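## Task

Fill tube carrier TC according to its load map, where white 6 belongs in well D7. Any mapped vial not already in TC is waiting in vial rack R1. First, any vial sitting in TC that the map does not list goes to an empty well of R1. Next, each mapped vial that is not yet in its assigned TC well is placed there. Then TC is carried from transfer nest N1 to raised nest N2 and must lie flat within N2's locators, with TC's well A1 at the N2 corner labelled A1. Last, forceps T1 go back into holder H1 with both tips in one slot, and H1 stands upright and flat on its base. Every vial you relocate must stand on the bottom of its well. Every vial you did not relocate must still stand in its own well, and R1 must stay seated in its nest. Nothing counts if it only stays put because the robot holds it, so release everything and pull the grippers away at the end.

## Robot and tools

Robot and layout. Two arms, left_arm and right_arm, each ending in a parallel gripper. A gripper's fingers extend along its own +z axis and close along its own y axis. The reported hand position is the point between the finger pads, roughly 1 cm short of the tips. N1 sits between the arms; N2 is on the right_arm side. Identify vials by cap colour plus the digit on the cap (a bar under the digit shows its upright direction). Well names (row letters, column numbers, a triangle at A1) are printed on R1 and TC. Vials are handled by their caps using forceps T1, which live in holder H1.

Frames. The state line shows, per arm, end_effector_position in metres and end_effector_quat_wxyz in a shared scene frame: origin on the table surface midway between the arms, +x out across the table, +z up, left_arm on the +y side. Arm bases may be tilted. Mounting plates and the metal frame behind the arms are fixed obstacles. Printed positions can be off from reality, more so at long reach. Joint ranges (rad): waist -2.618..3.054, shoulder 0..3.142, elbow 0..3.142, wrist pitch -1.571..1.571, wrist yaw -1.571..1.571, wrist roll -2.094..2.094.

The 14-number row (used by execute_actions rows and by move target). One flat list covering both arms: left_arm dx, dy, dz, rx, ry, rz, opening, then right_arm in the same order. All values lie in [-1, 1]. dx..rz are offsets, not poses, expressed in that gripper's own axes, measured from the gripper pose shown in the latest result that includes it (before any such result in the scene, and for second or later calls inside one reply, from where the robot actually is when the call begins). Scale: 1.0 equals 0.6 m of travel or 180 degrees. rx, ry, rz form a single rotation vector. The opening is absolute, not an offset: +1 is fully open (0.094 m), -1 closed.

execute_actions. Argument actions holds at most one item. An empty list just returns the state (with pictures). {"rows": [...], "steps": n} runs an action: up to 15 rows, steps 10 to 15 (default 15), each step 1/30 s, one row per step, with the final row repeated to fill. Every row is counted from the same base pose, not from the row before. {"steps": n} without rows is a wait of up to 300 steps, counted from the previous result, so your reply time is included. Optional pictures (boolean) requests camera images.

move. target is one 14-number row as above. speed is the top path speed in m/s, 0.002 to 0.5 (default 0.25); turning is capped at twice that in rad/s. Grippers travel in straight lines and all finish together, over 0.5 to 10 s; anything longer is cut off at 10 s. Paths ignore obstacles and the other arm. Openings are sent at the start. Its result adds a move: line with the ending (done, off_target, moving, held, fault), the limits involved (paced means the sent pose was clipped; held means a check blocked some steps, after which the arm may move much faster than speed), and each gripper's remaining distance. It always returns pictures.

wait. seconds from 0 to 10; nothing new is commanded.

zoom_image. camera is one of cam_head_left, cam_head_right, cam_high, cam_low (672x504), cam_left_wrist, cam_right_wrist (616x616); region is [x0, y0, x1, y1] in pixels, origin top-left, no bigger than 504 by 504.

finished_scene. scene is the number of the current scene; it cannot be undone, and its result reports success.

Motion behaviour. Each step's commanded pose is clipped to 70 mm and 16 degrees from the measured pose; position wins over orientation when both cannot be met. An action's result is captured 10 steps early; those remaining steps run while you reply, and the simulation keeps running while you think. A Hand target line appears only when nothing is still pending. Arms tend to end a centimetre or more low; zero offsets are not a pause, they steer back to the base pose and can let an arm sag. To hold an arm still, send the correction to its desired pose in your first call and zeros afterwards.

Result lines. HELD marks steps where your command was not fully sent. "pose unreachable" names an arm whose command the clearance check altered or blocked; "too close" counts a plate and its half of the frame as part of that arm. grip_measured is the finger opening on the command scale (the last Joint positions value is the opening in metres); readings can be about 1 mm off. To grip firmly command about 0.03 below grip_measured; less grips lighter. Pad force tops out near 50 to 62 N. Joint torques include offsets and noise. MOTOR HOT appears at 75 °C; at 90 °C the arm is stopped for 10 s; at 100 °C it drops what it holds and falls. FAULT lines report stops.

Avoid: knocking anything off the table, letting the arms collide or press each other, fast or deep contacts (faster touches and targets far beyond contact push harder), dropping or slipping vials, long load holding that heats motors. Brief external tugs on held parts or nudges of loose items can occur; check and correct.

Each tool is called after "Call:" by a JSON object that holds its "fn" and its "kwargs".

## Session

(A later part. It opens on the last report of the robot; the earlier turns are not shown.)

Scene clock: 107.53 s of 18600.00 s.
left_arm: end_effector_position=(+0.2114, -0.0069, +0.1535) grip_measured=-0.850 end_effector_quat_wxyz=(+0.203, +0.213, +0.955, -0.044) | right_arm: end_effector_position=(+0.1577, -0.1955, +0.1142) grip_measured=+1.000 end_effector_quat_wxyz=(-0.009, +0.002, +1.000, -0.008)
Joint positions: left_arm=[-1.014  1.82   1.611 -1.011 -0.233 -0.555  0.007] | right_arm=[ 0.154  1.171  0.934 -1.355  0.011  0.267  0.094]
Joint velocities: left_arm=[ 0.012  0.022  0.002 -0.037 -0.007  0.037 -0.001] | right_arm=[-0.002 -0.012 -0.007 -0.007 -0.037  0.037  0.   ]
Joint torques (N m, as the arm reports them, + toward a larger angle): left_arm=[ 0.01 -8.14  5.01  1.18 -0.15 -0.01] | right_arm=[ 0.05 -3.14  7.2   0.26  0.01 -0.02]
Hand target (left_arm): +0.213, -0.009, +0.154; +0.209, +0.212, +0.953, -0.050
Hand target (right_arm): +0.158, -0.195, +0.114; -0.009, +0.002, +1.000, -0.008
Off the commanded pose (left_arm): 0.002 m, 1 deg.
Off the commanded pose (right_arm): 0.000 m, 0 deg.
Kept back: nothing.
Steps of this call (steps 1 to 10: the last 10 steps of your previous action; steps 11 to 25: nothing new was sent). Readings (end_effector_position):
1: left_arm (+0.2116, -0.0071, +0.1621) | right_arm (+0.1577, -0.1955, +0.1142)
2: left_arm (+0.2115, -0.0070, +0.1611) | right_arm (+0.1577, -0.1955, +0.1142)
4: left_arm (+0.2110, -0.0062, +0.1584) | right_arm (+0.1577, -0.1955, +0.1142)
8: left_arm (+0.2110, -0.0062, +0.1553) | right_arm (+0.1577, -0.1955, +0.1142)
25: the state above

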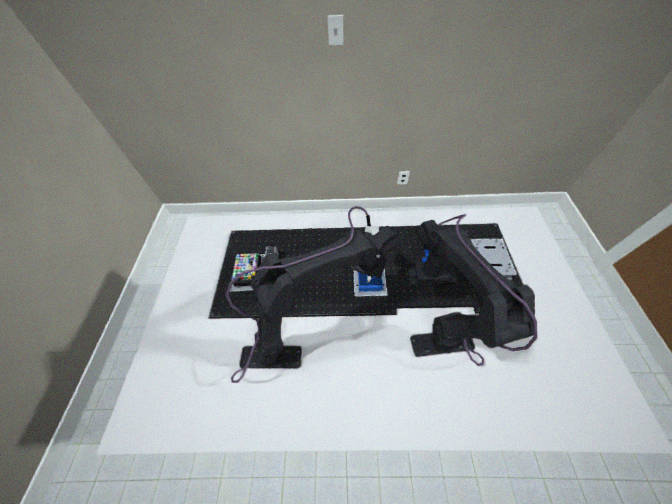

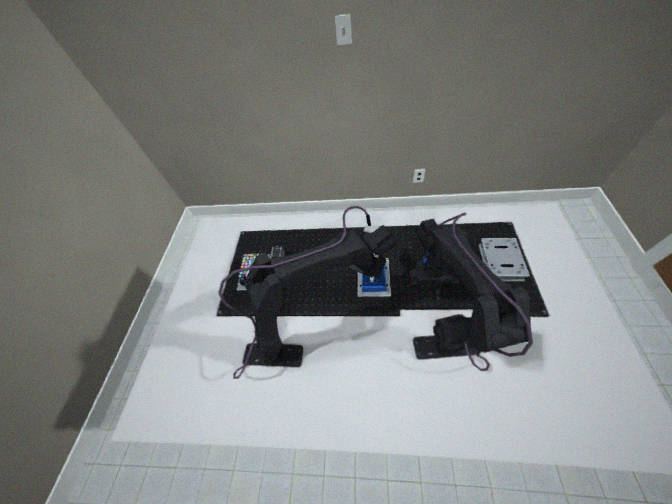

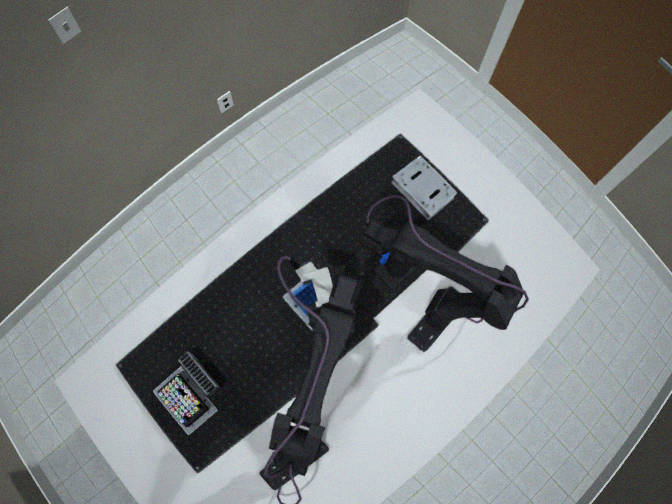

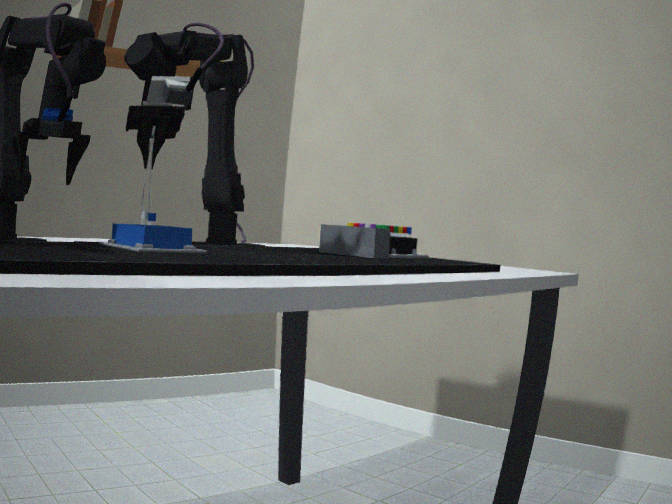

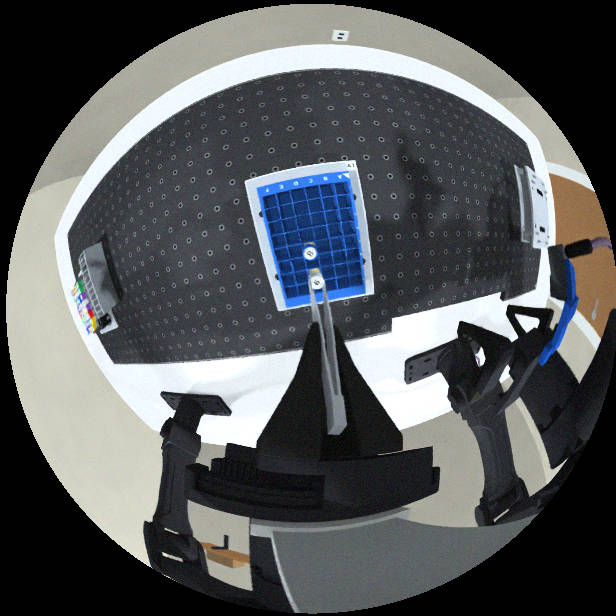

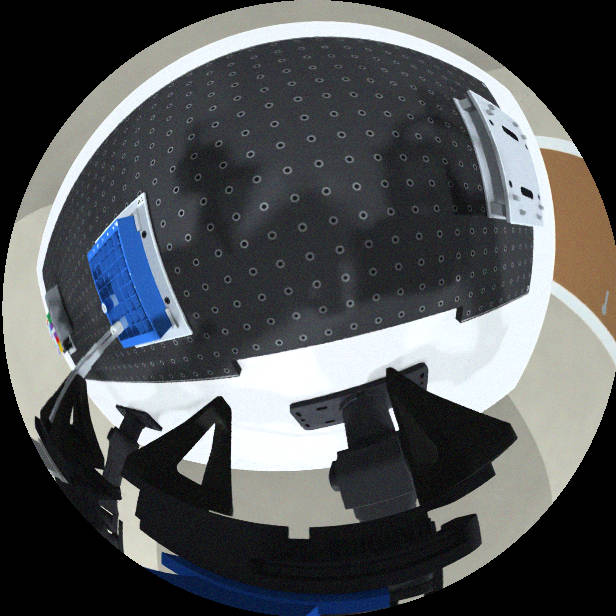

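Call:
{"fn": "execute_actions", "kwargs": {"actions": [{"rows": [[-0.0032,-0.0021,0.0004,0.0028,-0.0045,-0.0012,-0.86,0,0,0,0,0,0,1],[-0.0027,-0.0021,0.0016,0.0028,-0.0045,-0.0012,-0.86,0,0,0,0,0,0,1],[-0.0022,-0.0022,0.0027,0.0028,-0.0045,-0.0012,-0.86,0,0,0,0,0,0,1],[-0.0017,-0.0022,0.0039,0.0028,-0.0045,-0.0012,-0.86,0,0,0,0,0,0,1],[-0.0015,-0.0022,0.0045,0.0027,-0.0044,-0.0012,-0.86,0,0,0,0,0,0,1]], "steps": 15}]}}

Call:
{"fn": "execute_actions", "kwargs": {"actions": [{"rows": [[0,0,0,0,0,0,-0.85,0,0,0,0,0,0,1],[0,0,0,0,0,0,-0.84,0,0,0,0,0,0,1],[0,0,0,0,0,0,-0.83,0,0,0,0,0,0,1],[0,0,0,0,0,0,-0.82,0,0,0,0,0,0,1],[0,0,0,0,0,0,-0.81,0,0,0,0,0,0,1],[0,0,0,0,0,0,-0.80,0,0,0,0,0,0,1],[0,0,0,0,0,0,-0.79,0,0,0,0,0,0,1],[0,0,0,0,0,0,-0.78,0,0,0,0,0,0,1],[0,0,0,0,0,0,-0.77,0,0,0,0,0,0,1]], "steps": 12}]}}

Call:
{"fn": "execute_actions", "kwargs": {"actions": [{"steps": 14}], "pictures": true}}

Call:
{"fn": "zoom_image", "kwargs": {"camera": "cam_low", "region": [100, 160, 200, 260]}}

Call:
{"fn": "zoom_image", "kwargs": {"camera": "cam_left_wrist", "region": [270, 220, 370, 320]}}

Scene clock: 108.93 s of 18600.00 s.
left_arm: end_effector_position=(+0.2117, -0.0073, +0.1537) grip_measured=-0.850 end_effector_quat_wxyz=(+0.204, +0.213, +0.954, -0.045) | right_arm: end_effector_position=(+0.1577, -0.1955, +0.1142) grip_measured=+1.000 end_effector_quat_wxyz=(-0.009, +0.002, +1.000, -0.008)
Joint positions: left_arm=[-1.014  1.82   1.611 -1.009 -0.233 -0.555  0.007] | right_arm=[ 0.154  1.171  0.934 -1.355  0.011  0.267  0.094]
Joint velocities: left_arm=[-0.002  0.022 -0.002  0.007 -0.066 -0.066 -0.001] | right_arm=[-0.007 -0.007 -0.012  0.095  0.051  0.007  0.   ]
Joint torques (N m, as the arm reports them, + toward a larger angle): left_arm=[ 0.   -8.16  4.22  1.25 -0.14 -0.03] | right_arm=[ 0.07 -3.2   7.23  0.26  0.   -0.02]
Steps of this call (steps 1 to 37: nothing new was sent; steps 38 to 42: the first 5 steps of this action). Readings (end_effector_position):
38: left_arm (+0.2114, -0.0069, +0.1535) | right_arm (+0.1577, -0.1955, +0.1142)
39: left_arm (+0.2115, -0.0069, +0.1535) | right_arm (+0.1577, -0.1955, +0.1142)
41: left_arm (+0.2116, -0.0072, +0.1536) | right_arm (+0.1577, -0.1955, +0.1142)
42: the state above

Scene clock: 109.33 s of 18600.00 s.
left_arm: end_effector_position=(+0.2115, -0.0071, +0.1513) grip_measured=-0.840 end_effector_quat_wxyz=(+0.203, +0.213, +0.955, -0.044) | right_arm: end_effector_position=(+0.1577, -0.1955, +0.1142) grip_measured=+1.000 end_effector_quat_wxyz=(-0.009, +0.002, +1.000, -0.008)
Joint positions: left_arm=[-1.014  1.82   1.602 -1.001 -0.233 -0.555  0.008] | right_arm=[ 0.154  1.171  0.934 -1.355  0.011  0.267  0.094]
Joint velocities: left_arm=[-0.002  0.007 -0.022 -0.022 -0.022  0.007  0.005] | right_arm=[-0.007 -0.002  0.017  0.007 -0.022 -0.022  0.   ]
Joint torques (N m, as the arm reports them, + toward a larger angle): left_arm=[ 0.01 -7.66  5.83  0.98 -0.14 -0.03] | right_arm=[ 0.05 -3.2   7.19  0.26  0.   -0.03]
Off your previous action's commanded pose (left_arm): 0.002 m, 1 deg at its last step (step 10 of this call).
Off your previous action's commanded pose (right_arm): 0.000 m, 0 deg at its last step (step 10 of this call).
Steps of this call (steps 1 to 10: the last 10 steps of your previous action; steps 11 to 12: the first 2 steps of this action, its rows measured from where the robot was after step 10). Readings (end_effector_position):
10: left_arm (+0.2115, -0.0071, +0.1513) | right_arm (+0.1577, -0.1955, +0.1142)
11: left_arm (+0.2115, -0.0071, +0.1513) | right_arm (+0.1577, -0.1955, +0.1142)
12: the state above

Scene clock: 109.80 s of 18600.00 s.
left_arm: end_effector_position=(+0.2115, -0.0071, +0.1513) grip_measured=-0.772 end_effector_quat_wxyz=(+0.203, +0.213, +0.955, -0.044) | right_arm: end_effector_position=(+0.1577, -0.1955, +0.1142) grip_measured=+1.000 end_effector_quat_wxyz=(-0.009, +0.002, +1.000, -0.008)
Joint positions: left_arm=[-1.014  1.82   1.602 -1.001 -0.233 -0.555  0.011] | right_arm=[ 0.154  1.171  0.934 -1.355  0.011  0.267  0.094]
Joint velocities: left_arm=[ 0.002  0.007 -0.007 -0.022 -0.022  0.051 -0.001] | right_arm=[ 0.002 -0.007  0.002  0.051  0.037 -0.007  0.   ]
Joint torques (N m, as the arm reports them, + toward a larger angle): left_arm=[ 0.06 -7.67  5.84  0.97 -0.14 -0.01] | right_arm=[ 0.1  -3.2   7.22  0.24  0.01 -0.02]
Hand target (left_arm): +0.212, -0.007, +0.151; +0.203, +0.213, +0.955, -0.044
Hand target (right_arm): +0.158, -0.195, +0.114; -0.009, +0.002, +1.000, -0.008
Off the commanded pose (left_arm): 0.000 m, 0 deg.
Off the commanded pose (right_arm): 0.000 m, 0 deg.
Kept back: nothing.
Steps of this call (steps 1 to 10: the last 10 steps of your previous action; steps 11 to 14: nothing new was sent). Readings (end_effector_position):
1: left_arm (+0.2115, -0.0071, +0.1513) | right_arm (+0.1577, -0.1955, +0.1142)
2: left_arm (+0.2115, -0.0071, +0.1513) | right_arm (+0.1577, -0.1955, +0.1142)
4: left_arm (+0.2115, -0.0071, +0.1513) | right_arm (+0.1577, -0.1955, +0.1142)
8: left_arm (+0.2115, -0.0071, +0.1513) | right_arm (+0.1577, -0.1955, +0.1142)
14: the state above

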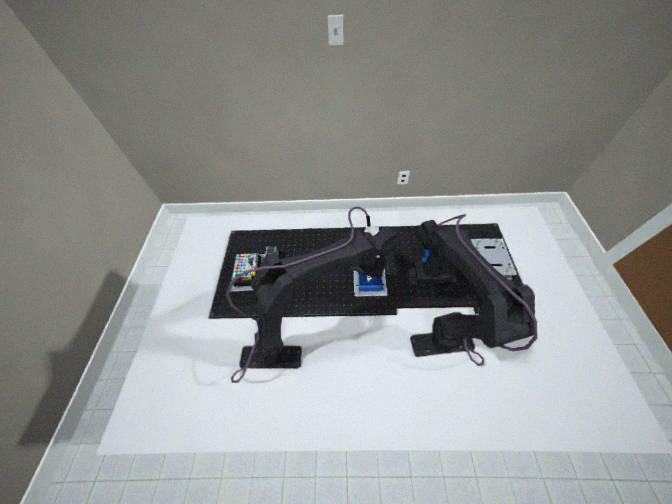

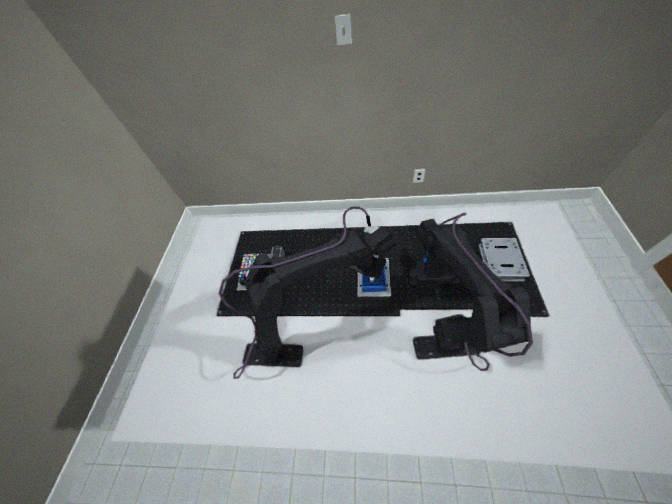

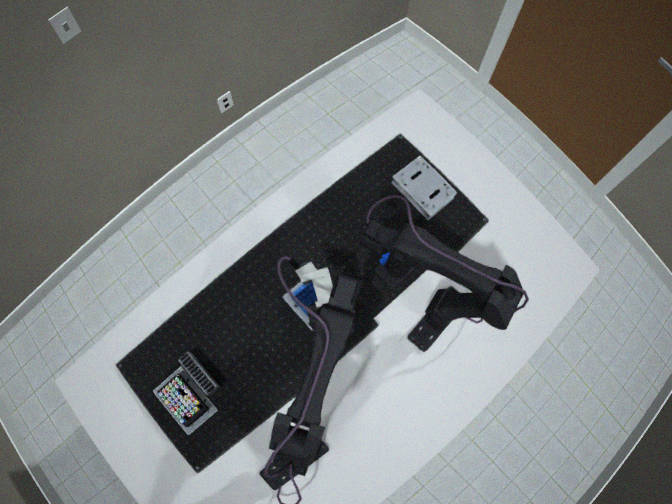

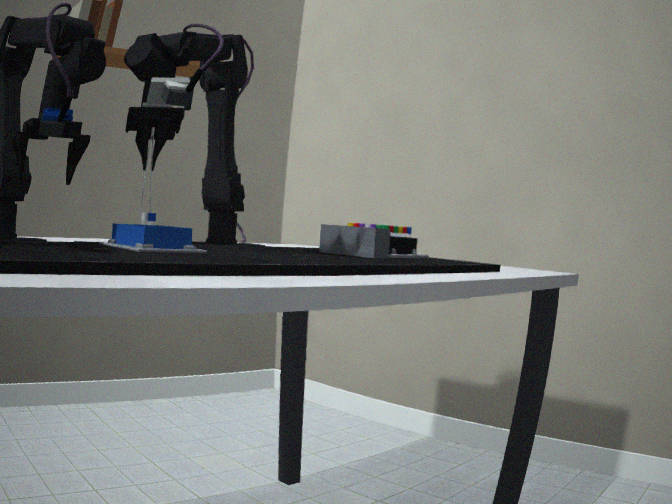

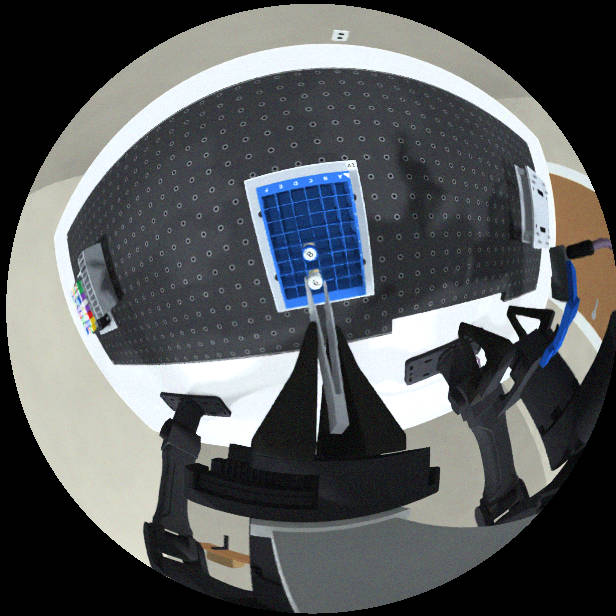

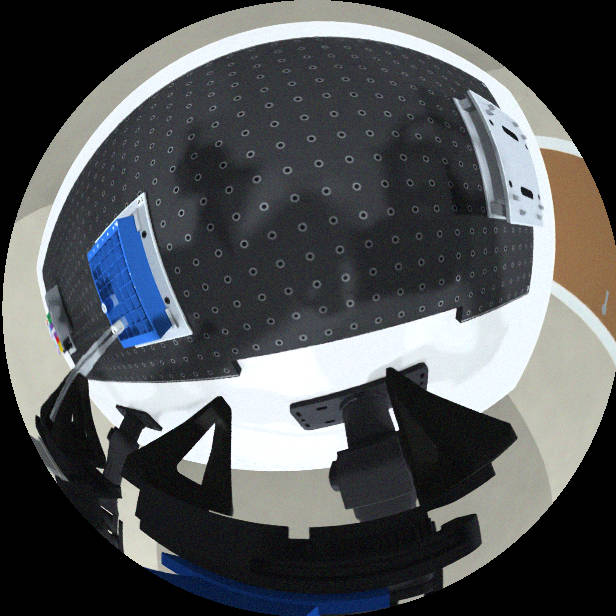

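Region (100, 160, 200, 260) of cam_low's 672x504 image, scaled by 5.040, with more detail than that image has.

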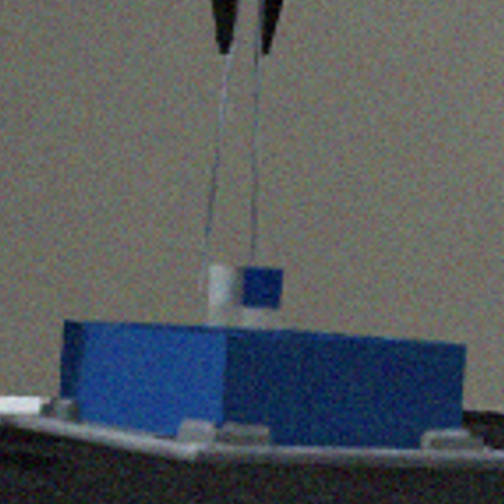

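Region (270, 220, 370, 320) of cam_left_wrist's 616x616 image, scaled by 5.040, with more detail than that image has.

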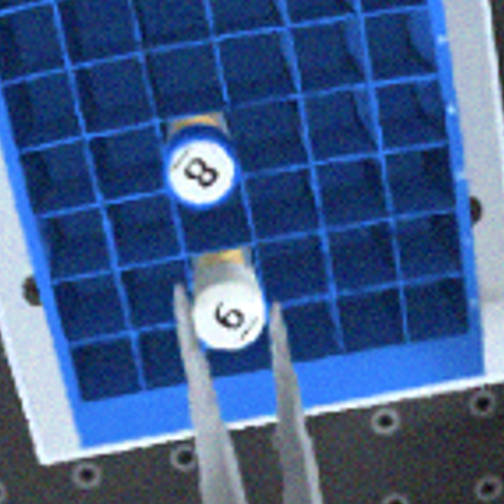

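Call:
{"fn": "execute_actions", "kwargs": {"actions": [{"rows": [[-0.006,-0.002,-0.0065,0.0017,-0.0028,-0.0008,-0.77,0,0,0,0,0,0,1],[-0.0123,-0.004,-0.013,0.0034,-0.0055,-0.0015,-0.77,0,0,0,0,0,0,1],[-0.0139,-0.004,-0.0167,0.0034,-0.0055,-0.0015,-0.77,0,0,0,0,0,0,1],[-0.0155,-0.004,-0.0203,0.0034,-0.0055,-0.0015,-0.77,0,0,0,0,0,0,1],[-0.0172,-0.004,-0.024,0.0034,-0.0055,-0.0015,-0.77,0,0,0,0,0,0,1],[-0.0188,-0.004,-0.0276,0.0034,-0.0055,-0.0015,-0.77,0,0,0,0,0,0,1],[-0.0204,-0.004,-0.0313,0.0034,-0.0055,-0.0015,-0.77,0,0,0,0,0,0,1],[-0.0204,-0.004,-0.0313,0.0034,-0.0055,-0.0015,-0.77,0,0,0,0,0,0,1],[-0.0261,-0.0009,-0.0283,0.0022,-0.0053,-0.0039,-0.77,0,0,0,0,0,0,1],[-0.0318,0.0022,-0.0254,0.001,-0.0052,-0.0064,-0.77,0,0,0,0,0,0,1],[-0.0375,0.0053,-0.0224,-0.0002,-0.005,-0.0088,-0.77,0,0,0,0,0,0,1],[-0.0432,0.0084,-0.0195,-0.0013,-0.0049,-0.0113,-0.77,0,0,0,0,0,0,1],[-0.0489,0.0115,-0.0165,-0.0025,-0.0047,-0.0137,-0.77,0,0,0,0,0,0,1],[-0.0546,0.0146,-0.0136,-0.0037,-0.0046,-0.0162,-0.77,0,0,0,0,0,0,1],[-0.0603,0.0177,-0.0106,-0.0049,-0.0044,-0.0186,-0.77,0,0,0,0,0,0,1]], "steps": 15}]}}

Call:
{"fn": "execute_actions", "kwargs": {"actions": [{"steps": 28}], "pictures": true}}

Call:
{"fn": "zoom_image", "kwargs": {"camera": "cam_left_wrist", "region": [270, 220, 370, 320]}}

Call:
{"fn": "zoom_image", "kwargs": {"camera": "cam_low", "region": [100, 160, 200, 260]}}

Scene clock: 112.87 s of 18600.00 s.
left_arm: end_effector_position=(+0.2115, -0.0071, +0.1537) grip_measured=-0.772 end_effector_quat_wxyz=(+0.203, +0.213, +0.955, -0.044) | right_arm: end_effector_position=(+0.1577, -0.1955, +0.1142) grip_measured=+1.000 end_effector_quat_wxyz=(-0.009, +0.002, +1.000, -0.008)
Joint positions: left_arm=[-1.014  1.82   1.612 -1.011 -0.232 -0.555  0.011] | right_arm=[ 0.154  1.171  0.934 -1.355  0.011  0.267  0.094]
Joint velocities: left_arm=[-0.007 -0.002  0.168 -0.139 -0.007 -0.051 -0.001] | right_arm=[-0.012 -0.007 -0.017 -0.051 -0.037  0.007  0.   ]
Joint torques (N m, as the arm reports them, + toward a larger angle): left_arm=[ 0.15 -7.87  8.74  0.97 -0.14 -0.02] | right_arm=[ 0.   -3.2   7.19  0.26  0.01 -0.02]
Steps of this call (steps 1 to 87: nothing new was sent; steps 88 to 92: the first 5 steps of this action). Readings (end_effector_position):
88: left_arm (+0.2115, -0.0071, +0.1513) | right_arm (+0.1577, -0.1955, +0.1142)
89: left_arm (+0.2115, -0.0071, +0.1513) | right_arm (+0.1577, -0.1955, +0.1142)
91: left_arm (+0.2114, -0.0070, +0.1523) | right_arm (+0.1577, -0.1955, +0.1142)
92: the state above

Scene clock: 113.80 s of 18600.00 s.
left_arm: end_effector_position=(+0.2417, -0.0076, +0.1620) grip_measured=-0.772 end_effector_quat_wxyz=(+0.205, +0.185, +0.960, -0.040) | right_arm: end_effector_position=(+0.1577, -0.1955, +0.1142) grip_measured=+1.000 end_effector_quat_wxyz=(-0.009, +0.002, +1.000, -0.008)
Joint positions: left_arm=[-0.955  1.895  1.741 -1.061 -0.231 -0.555  0.011] | right_arm=[ 0.154  1.171  0.934 -1.355  0.011  0.267  0.094]
Joint velocities: left_arm=[ 0.007 -0.022 -0.002  0.022  0.037  0.007  0.001] | right_arm=[-0.002  0.007 -0.007 -0.066 -0.051  0.037  0.   ]
Joint torques (N m, as the arm reports them, + toward a larger angle): left_arm=[ 0.05 -8.43  8.21  0.84 -0.17 -0.02] | right_arm=[ 0.04 -3.21  7.23  0.26  0.01 -0.04]
Hand target (left_arm): +0.243, -0.009, +0.171; +0.211, +0.184, +0.959, -0.045
Hand target (right_arm): +0.158, -0.195, +0.114; -0.009, +0.002, +1.000, -0.008
Off the commanded pose (left_arm): 0.010 m, 1 deg.
Off the commanded pose (right_arm): 0.000 m, 0 deg.
Kept back: nothing.
Steps of this call (steps 1 to 10: the last 10 steps of your previous action; steps 11 to 28: nothing new was sent). Readings (end_effector_position):
1: left_arm (+0.2117, -0.0074, +0.1561) | right_arm (+0.1577, -0.1955, +0.1142)
2: left_arm (+0.2122, -0.0082, +0.1590) | right_arm (+0.1577, -0.1955, +0.1142)
4: left_arm (+0.2134, -0.0103, +0.1650) | right_arm (+0.1577, -0.1955, +0.1142)
8: left_arm (+0.2229, -0.0136, +0.1719) | right_arm (+0.1577, -0.1955, +0.1142)
28: the state above

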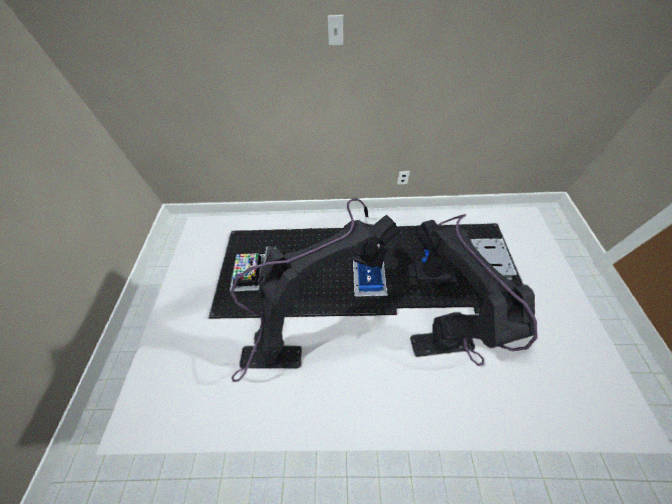

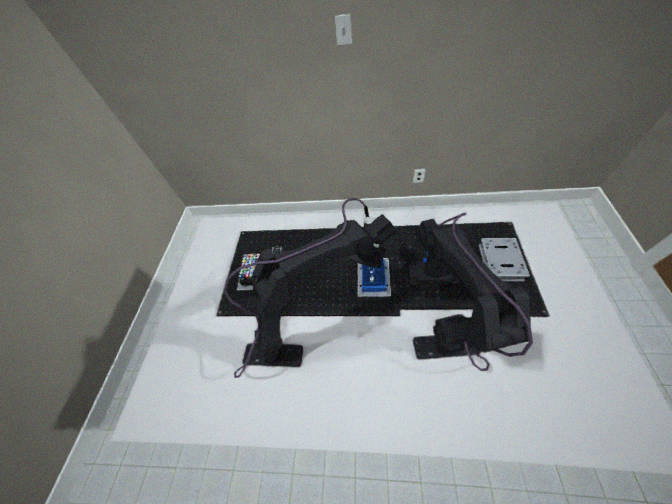

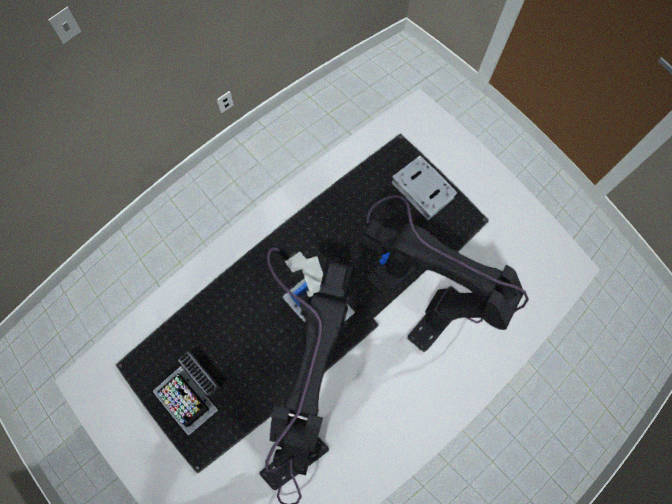

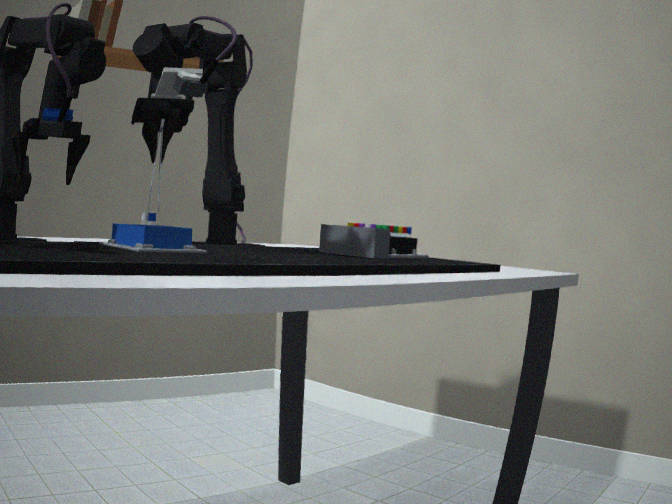

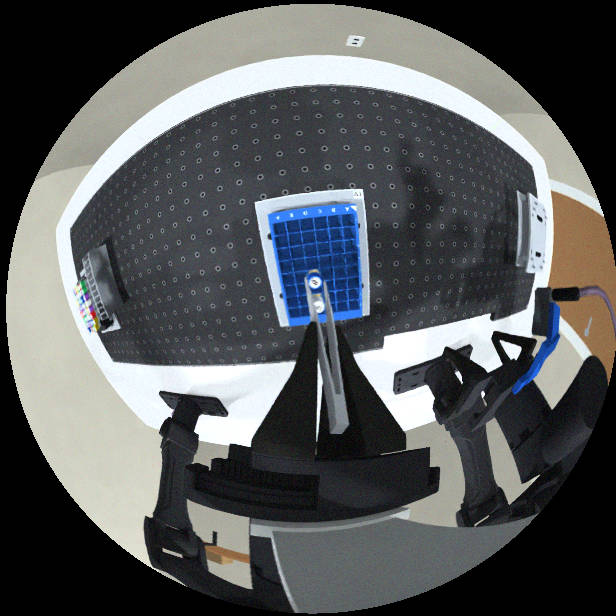

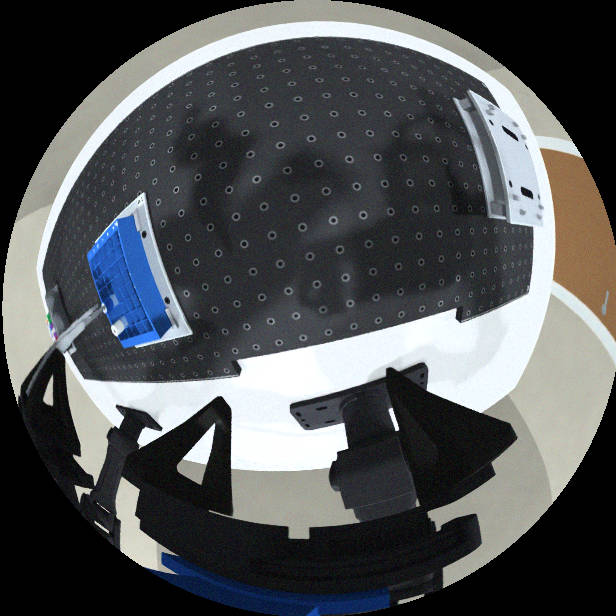

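Region (270, 220, 370, 320) of cam_left_wrist's 616x616 image, scaled by 5.040, with more detail than that image has.

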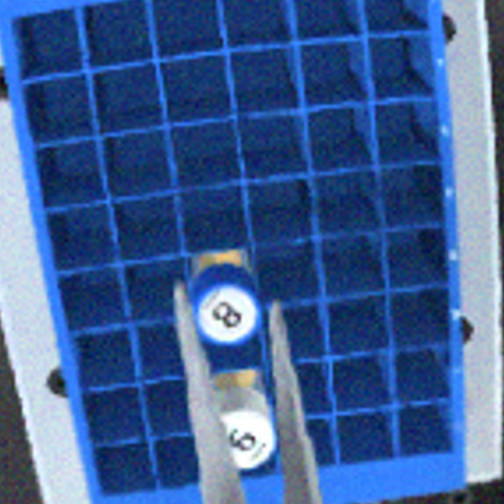

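Region (100, 160, 200, 260) of cam_low's 672x504 image, scaled by 5.040, with more detail than that image has.

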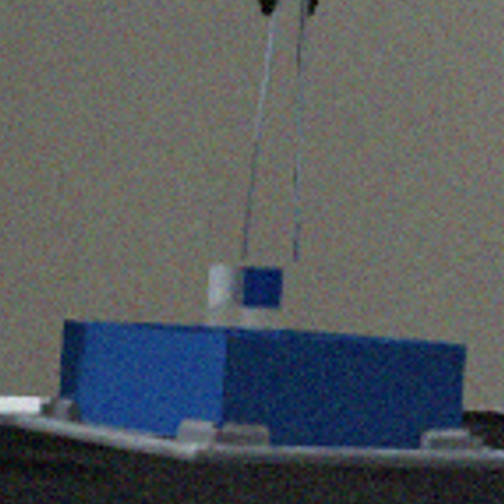

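Call:
{"fn": "execute_actions", "kwargs": {"actions": [{"rows": [[0.0017,-0.0028,-0.0006,0.0009,-0.0004,0.0012,-0.77,0,0,0,0,0,0,1],[0.0034,-0.0057,-0.0011,0.0017,-0.0009,0.0024,-0.77,0,0,0,0,0,0,1],[0.0051,-0.0085,-0.0017,0.0026,-0.0013,0.0036,-0.77,0,0,0,0,0,0,1],[0.0056,-0.0086,-0.0004,0.0026,-0.0013,0.0036,-0.77,0,0,0,0,0,0,1],[0.0061,-0.0086,0.0009,0.0026,-0.0013,0.0036,-0.77,0,0,0,0,0,0,1],[0.0066,-0.0087,0.0022,0.0026,-0.0013,0.0036,-0.77,0,0,0,0,0,0,1],[0.0071,-0.0087,0.0035,0.0026,-0.0013,0.0036,-0.77,0,0,0,0,0,0,1],[0.0076,-0.0088,0.0048,0.0026,-0.0013,0.0036,-0.77,0,0,0,0,0,0,1],[0.0081,-0.0089,0.0061,0.0026,-0.0013,0.0036,-0.77,0,0,0,0,0,0,1],[0.0085,-0.0089,0.0074,0.0026,-0.0013,0.0036,-0.77,0,0,0,0,0,0,1],[0.009,-0.009,0.0087,0.0026,-0.0013,0.0036,-0.77,0,0,0,0,0,0,1],[0.0095,-0.009,0.01,0.0026,-0.0013,0.0036,-0.77,0,0,0,0,0,0,1],[0.01,-0.0091,0.0113,0.0026,-0.0013,0.0036,-0.77,0,0,0,0,0,0,1],[0.0105,-0.0091,0.0126,0.0026,-0.0013,0.0036,-0.77,0,0,0,0,0,0,1],[0.011,-0.0092,0.0139,0.0026,-0.0013,0.0036,-0.77,0,0,0,0,0,0,1]], "steps": 15}]}}

Call:
{"fn": "execute_actions", "kwargs": {"actions": [{"steps": 28}], "pictures": true}}

Call:
{"fn": "zoom_image", "kwargs": {"camera": "cam_left_wrist", "region": [270, 220, 370, 320]}}

Call:
{"fn": "zoom_image", "kwargs": {"camera": "cam_low", "region": [100, 160, 200, 260]}}

Scene clock: 116.33 s of 18600.00 s.
left_arm: end_effector_position=(+0.2408, -0.0083, +0.1620) grip_measured=-0.772 end_effector_quat_wxyz=(+0.205, +0.186, +0.960, -0.040) | right_arm: end_effector_position=(+0.1577, -0.1955, +0.1142) grip_measured=+1.000 end_effector_quat_wxyz=(-0.009, +0.002, +1.000, -0.008)
Joint positions: left_arm=[-0.957  1.895  1.741 -1.061 -0.231 -0.555  0.011] | right_arm=[ 0.154  1.171  0.934 -1.355  0.011  0.267  0.094]
Joint velocities: left_arm=[-0.042 -0.012  0.007 -0.051 -0.022 -0.051 -0.001] | right_arm=[-0.002  0.012  0.007 -0.051 -0.022 -0.022  0.   ]
Joint torques (N m, as the arm reports them, + toward a larger angle): left_arm=[-0.67 -8.73  4.47  1.14 -0.12 -0.02] | right_arm=[ 0.08 -3.18  7.18  0.25  0.01 -0.02]
Steps of this call (steps 1 to 71: nothing new was sent; steps 72 to 76: the first 5 steps of this action). Readings (end_effector_position):
72: left_arm (+0.2417, -0.0076, +0.1620) | right_arm (+0.1577, -0.1955, +0.1142)
73: left_arm (+0.2417, -0.0076, +0.1620) | right_arm (+0.1577, -0.1955, +0.1142)
75: left_arm (+0.2412, -0.0080, +0.1620) | right_arm (+0.1577, -0.1955, +0.1142)
76: the state above

Scene clock: 117.27 s of 18600.00 s.
left_arm: end_effector_position=(+0.2380, -0.0078, +0.1514) grip_measured=-0.772 end_effector_quat_wxyz=(+0.201, +0.189, +0.961, -0.037) | right_arm: end_effector_position=(+0.1577, -0.1955, +0.1142) grip_measured=+1.000 end_effector_quat_wxyz=(-0.009, +0.002, +1.000, -0.008)
Joint positions: left_arm=[-0.962  1.895  1.703 -1.035 -0.231 -0.555  0.011] | right_arm=[ 0.154  1.171  0.934 -1.355  0.011  0.267  0.094]
Joint velocities: left_arm=[-0.017 -0.002  0.002 -0.066 -0.022 -0.125 -0.   ] | right_arm=[ 0.002 -0.007  0.002 -0.037  0.066  0.037  0.   ]
Joint torques (N m, as the arm reports them, + toward a larger angle): left_arm=[-0.53 -8.65  4.95  1.16 -0.12 -0.02] | right_arm=[ 0.04 -3.18  7.2   0.27  0.   -0.03]
Hand target (left_arm): +0.237, -0.012, +0.152; +0.206, +0.191, +0.959, -0.043
Hand target (right_arm): +0.158, -0.195, +0.114; -0.009, +0.002, +1.000, -0.008
Off the commanded pose (left_arm): 0.004 m, 1 deg.
Off the commanded pose (right_arm): 0.000 m, 0 deg.
Kept back: nothing.
Steps of this call (steps 1 to 10: the last 10 steps of your previous action; steps 11 to 28: nothing new was sent). Readings (end_effector_position):
1: left_arm (+0.2403, -0.0087, +0.1620) | right_arm (+0.1577, -0.1955, +0.1142)
2: left_arm (+0.2398, -0.0090, +0.1614) | right_arm (+0.1577, -0.1955, +0.1142)
4: left_arm (+0.2389, -0.0088, +0.1594) | right_arm (+0.1577, -0.1955, +0.1142)
8: left_arm (+0.2374, -0.0068, +0.1539) | right_arm (+0.1577, -0.1955, +0.1142)
28: the state above

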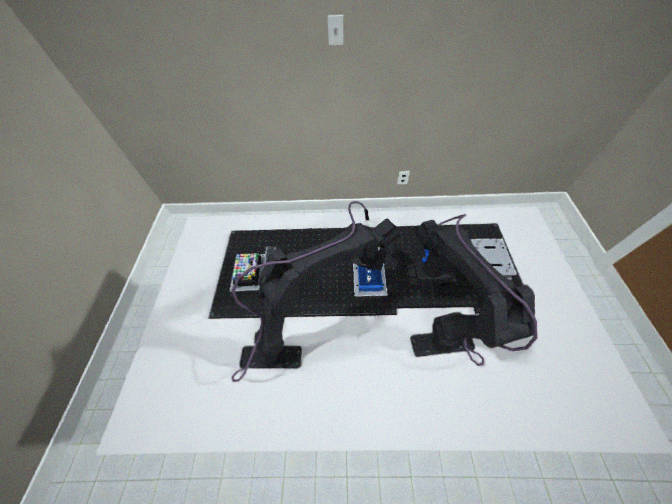

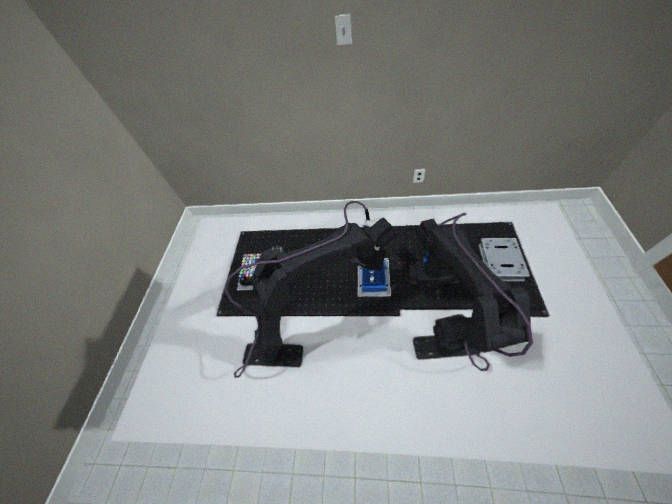

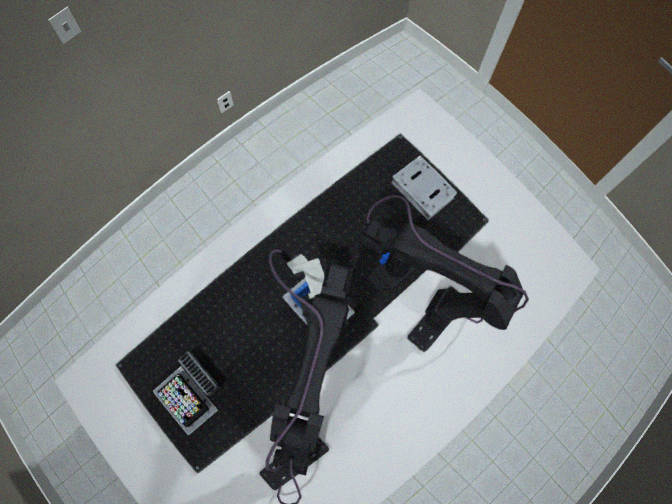

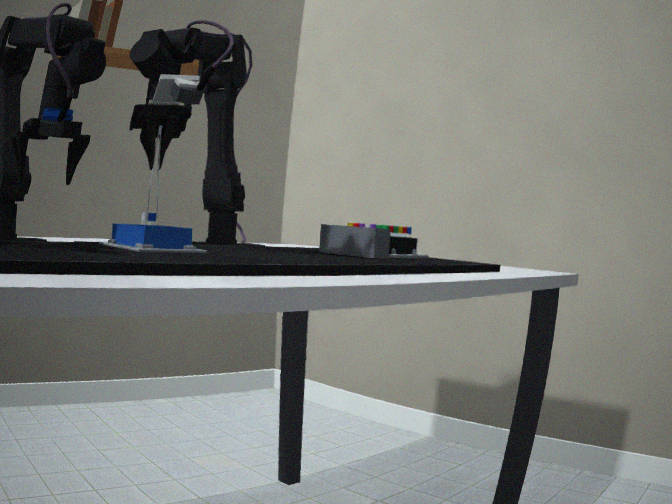

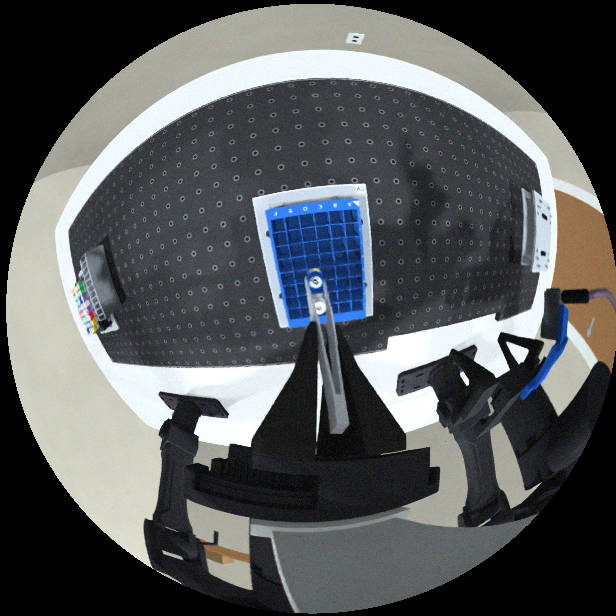

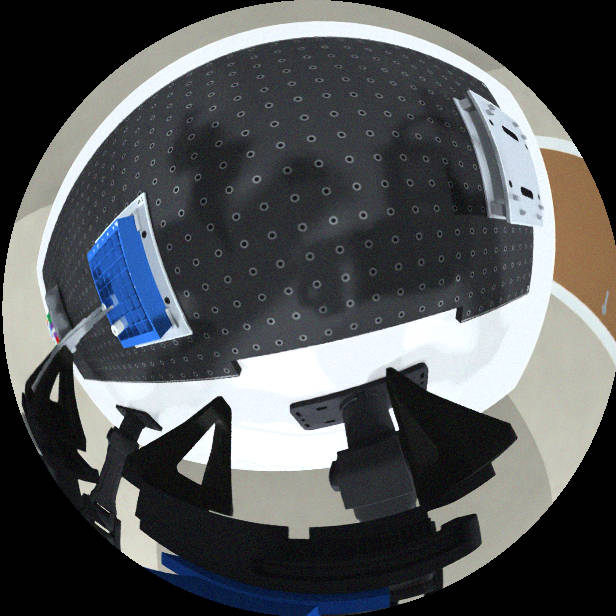

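Region (270, 220, 370, 320) of cam_left_wrist's 616x616 image, scaled by 5.040, with more detail than that image has.

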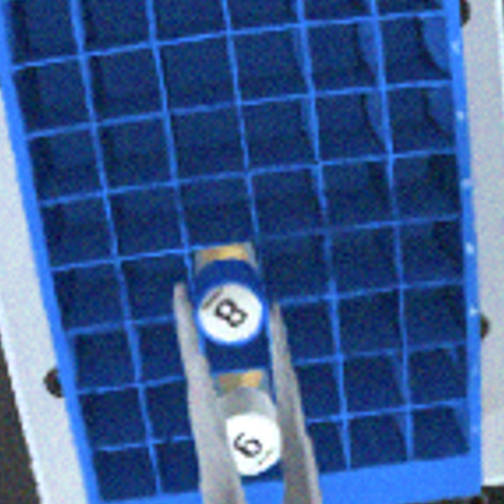

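Region (100, 160, 200, 260) of cam_low's 672x504 image, scaled by 5.040, with more detail than that image has.

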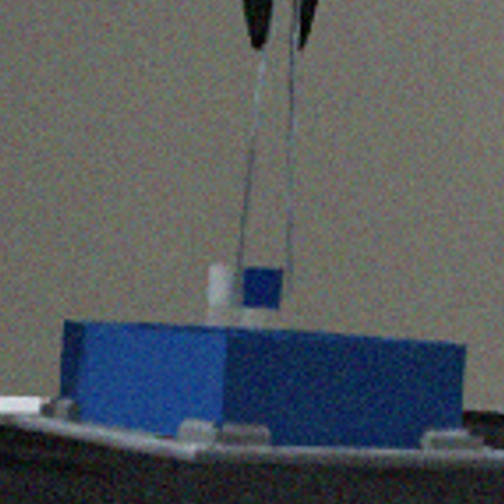

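Call:
{"fn": "execute_actions", "kwargs": {"actions": [{"rows": [[0,0,0,0,0,0,-0.785,0,0,0,0,0,0,1],[0,0,0,0,0,0,-0.80,0,0,0,0,0,0,1],[0,0,0,0,0,0,-0.81,0,0,0,0,0,0,1],[0,0,0,0,0,0,-0.82,0,0,0,0,0,0,1],[0,0,0,0,0,0,-0.83,0,0,0,0,0,0,1],[0,0,0,0,0,0,-0.84,0,0,0,0,0,0,1],[0,0,0,0,0,0,-0.85,0,0,0,0,0,0,1],[-0.004,-0.0013,-0.0043,0.0011,-0.0018,-0.0005,-0.86,0,0,0,0,0,0,1],[-0.008,-0.0027,-0.0087,0.0023,-0.0037,-0.001,-0.86,0,0,0,0,0,0,1],[-0.011,-0.0036,-0.012,0.0031,-0.005,-0.0014,-0.86,0,0,0,0,0,0,1]], "steps": 12}]}}

Call:
{"fn": "execute_actions", "kwargs": {"actions": [{"rows": [[-0.0122,-0.004,-0.013,0.0034,-0.0055,-0.0015,-0.86,0,0,0,0,0,0,1],[-0.013,-0.004,-0.0148,0.0034,-0.0055,-0.0015,-0.86,0,0,0,0,0,0,1],[-0.0138,-0.004,-0.0167,0.0034,-0.0055,-0.0015,-0.86,0,0,0,0,0,0,1],[-0.0146,-0.004,-0.0185,0.0034,-0.0055,-0.0015,-0.86,0,0,0,0,0,0,1],[-0.0154,-0.004,-0.0204,0.0034,-0.0055,-0.0015,-0.86,0,0,0,0,0,0,1],[-0.0162,-0.004,-0.0222,0.0034,-0.0055,-0.0015,-0.86,0,0,0,0,0,0,1],[-0.017,-0.0039,-0.024,0.0034,-0.0055,-0.0015,-0.86,0,0,0,0,0,0,1],[-0.0178,-0.0039,-0.0259,0.0034,-0.0055,-0.0015,-0.86,0,0,0,0,0,0,1],[-0.0186,-0.0039,-0.0277,0.0034,-0.0055,-0.0015,-0.86,0,0,0,0,0,0,1],[-0.0194,-0.0039,-0.0296,0.0034,-0.0055,-0.0015,-0.86,0,0,0,0,0,0,1],[-0.0202,-0.0039,-0.0314,0.0034,-0.0055,-0.0015,-0.86,0,0,0,0,0,0,1],[-0.021,-0.0039,-0.0332,0.0034,-0.0055,-0.0015,-0.86,0,0,0,0,0,0,1],[-0.0218,-0.0039,-0.0351,0.0034,-0.0055,-0.0015,-0.86,0,0,0,0,0,0,1],[-0.0226,-0.0039,-0.0369,0.0034,-0.0055,-0.0015,-0.86,0,0,0,0,0,0,1],[-0.0234,-0.0039,-0.0388,0.0034,-0.0055,-0.0015,-0.86,0,0,0,0,0,0,1]], "steps": 15}]}}

Call:
{"fn": "execute_actions", "kwargs": {"actions": [{"steps": 20}]}}

Scene clock: 118.90 s of 18600.00 s.
left_arm: end_effector_position=(+0.2380, -0.0078, +0.1514) grip_measured=-0.792 end_effector_quat_wxyz=(+0.201, +0.189, +0.961, -0.037) | right_arm: end_effector_position=(+0.1577, -0.1955, +0.1142) grip_measured=+1.000 end_effector_quat_wxyz=(-0.009, +0.002, +1.000, -0.008)
Joint positions: left_arm=[-0.962  1.895  1.703 -1.035 -0.231 -0.555  0.01 ] | right_arm=[ 0.154  1.171  0.934 -1.355  0.011  0.267  0.094]
Joint velocities: left_arm=[ 0.012 -0.007 -0.002 -0.081  0.007  0.022 -0.011] | right_arm=[ 0.007 -0.007 -0.012  0.037 -0.066  0.022  0.   ]
Joint torques (N m, as the arm reports them, + toward a larger angle): left_arm=[ 0.01 -8.29  5.78  0.97 -0.13 -0.01] | right_arm=[ 0.02 -3.17  7.22  0.25  0.01 -0.03]
Steps of this call (steps 1 to 47: nothing new was sent; steps 48 to 49: the first 2 steps of this action). Readings (end_effector_position):
48: left_arm (+0.2380, -0.0078, +0.1514) | right_arm (+0.1577, -0.1955, +0.1142)
49: the state above

Scene clock: 119.40 s of 18600.00 s.
left_arm: end_effector_position=(+0.2380, -0.0078, +0.1536) grip_measured=-0.850 end_effector_quat_wxyz=(+0.201, +0.189, +0.960, -0.037) | right_arm: end_effector_position=(+0.1577, -0.1955, +0.1142) grip_measured=+1.000 end_effector_quat_wxyz=(-0.009, +0.002, +1.000, -0.008)
Joint positions: left_arm=[-0.962  1.895  1.712 -1.044 -0.231 -0.555  0.007] | right_arm=[ 0.154  1.171  0.934 -1.355  0.011  0.267  0.094]
Joint velocities: left_arm=[ 0.002  0.002  0.159 -0.125 -0.007 -0.081 -0.   ] | right_arm=[-0.002 -0.012  0.002 -0.125  0.007 -0.007  0.   ]
Joint torques (N m, as the arm reports them, + toward a larger angle): left_arm=[ 0.1  -8.34  8.39  0.94 -0.14 -0.02] | right_arm=[ 0.04 -3.26  7.28  0.26  0.01 -0.04]
Off your previous action's commanded pose (left_arm): 0.010 m, 1 deg at its last step (step 10 of this call).
Off your previous action's commanded pose (right_arm): 0.000 m, 0 deg at its last step (step 10 of this call).
Steps of this call (steps 1 to 10: the last 10 steps of your previous action; steps 11 to 15: the first 5 steps of this action, its rows measured from where the robot was after step 10). Readings (end_effector_position):
10: left_arm (+0.2380, -0.0078, +0.1514) | right_arm (+0.1577, -0.1955, +0.1142)
11: left_arm (+0.2380, -0.0078, +0.1514) | right_arm (+0.1577, -0.1955, +0.1142)
12: left_arm (+0.2380, -0.0078, +0.1514) | right_arm (+0.1577, -0.1955, +0.1142)
14: left_arm (+0.2379, -0.0076, +0.1524) | right_arm (+0.1577, -0.1955, +0.1142)
15: the state above

Scene clock: 120.07 s of 18600.00 s.
left_arm: end_effector_position=(+0.2380, -0.0078, +0.1714) grip_measured=-0.850 end_effector_quat_wxyz=(+0.203, +0.189, +0.960, -0.039) | right_arm: end_effector_position=(+0.1577, -0.1955, +0.1142) grip_measured=+1.000 end_effector_quat_wxyz=(-0.009, +0.002, +1.000, -0.008)
Joint positions: left_arm=[-0.962  1.895  1.78  -1.105 -0.231 -0.555  0.007] | right_arm=[ 0.154  1.171  0.934 -1.355  0.011  0.267  0.094]
Joint velocities: left_arm=[-0.002  0.002 -0.012  0.007  0.037 -0.022 -0.   ] | right_arm=[-0.007  0.007 -0.012 -0.007 -0.007 -0.022  0.   ]
Joint torques (N m, as the arm reports them, + toward a larger angle): left_arm=[ 0.06 -7.79  8.1   0.89 -0.14  0.  ] | right_arm=[ 0.07 -3.2   7.18  0.26  0.01 -0.03]
Hand target (left_arm): +0.241, -0.011, +0.178; +0.209, +0.188, +0.959, -0.044
Hand target (right_arm): +0.158, -0.195, +0.114; -0.009, +0.002, +1.000, -0.008
Off the commanded pose (left_arm): 0.008 m, 1 deg.
Off the commanded pose (right_arm): 0.000 m, 0 deg.
Kept back: nothing.
Steps of this call (steps 1 to 10: the last 10 steps of your previous action; steps 11 to 20: nothing new was sent). Readings (end_effector_position):
1: left_arm (+0.2382, -0.0080, +0.1552) | right_arm (+0.1577, -0.1955, +0.1142)
2: left_arm (+0.2383, -0.0082, +0.1568) | right_arm (+0.1577, -0.1955, +0.1142)
4: left_arm (+0.2385, -0.0085, +0.1599) | right_arm (+0.1577, -0.1955, +0.1142)
8: left_arm (+0.2385, -0.0085, +0.1658) | right_arm (+0.1577, -0.1955, +0.1142)
20: the state above


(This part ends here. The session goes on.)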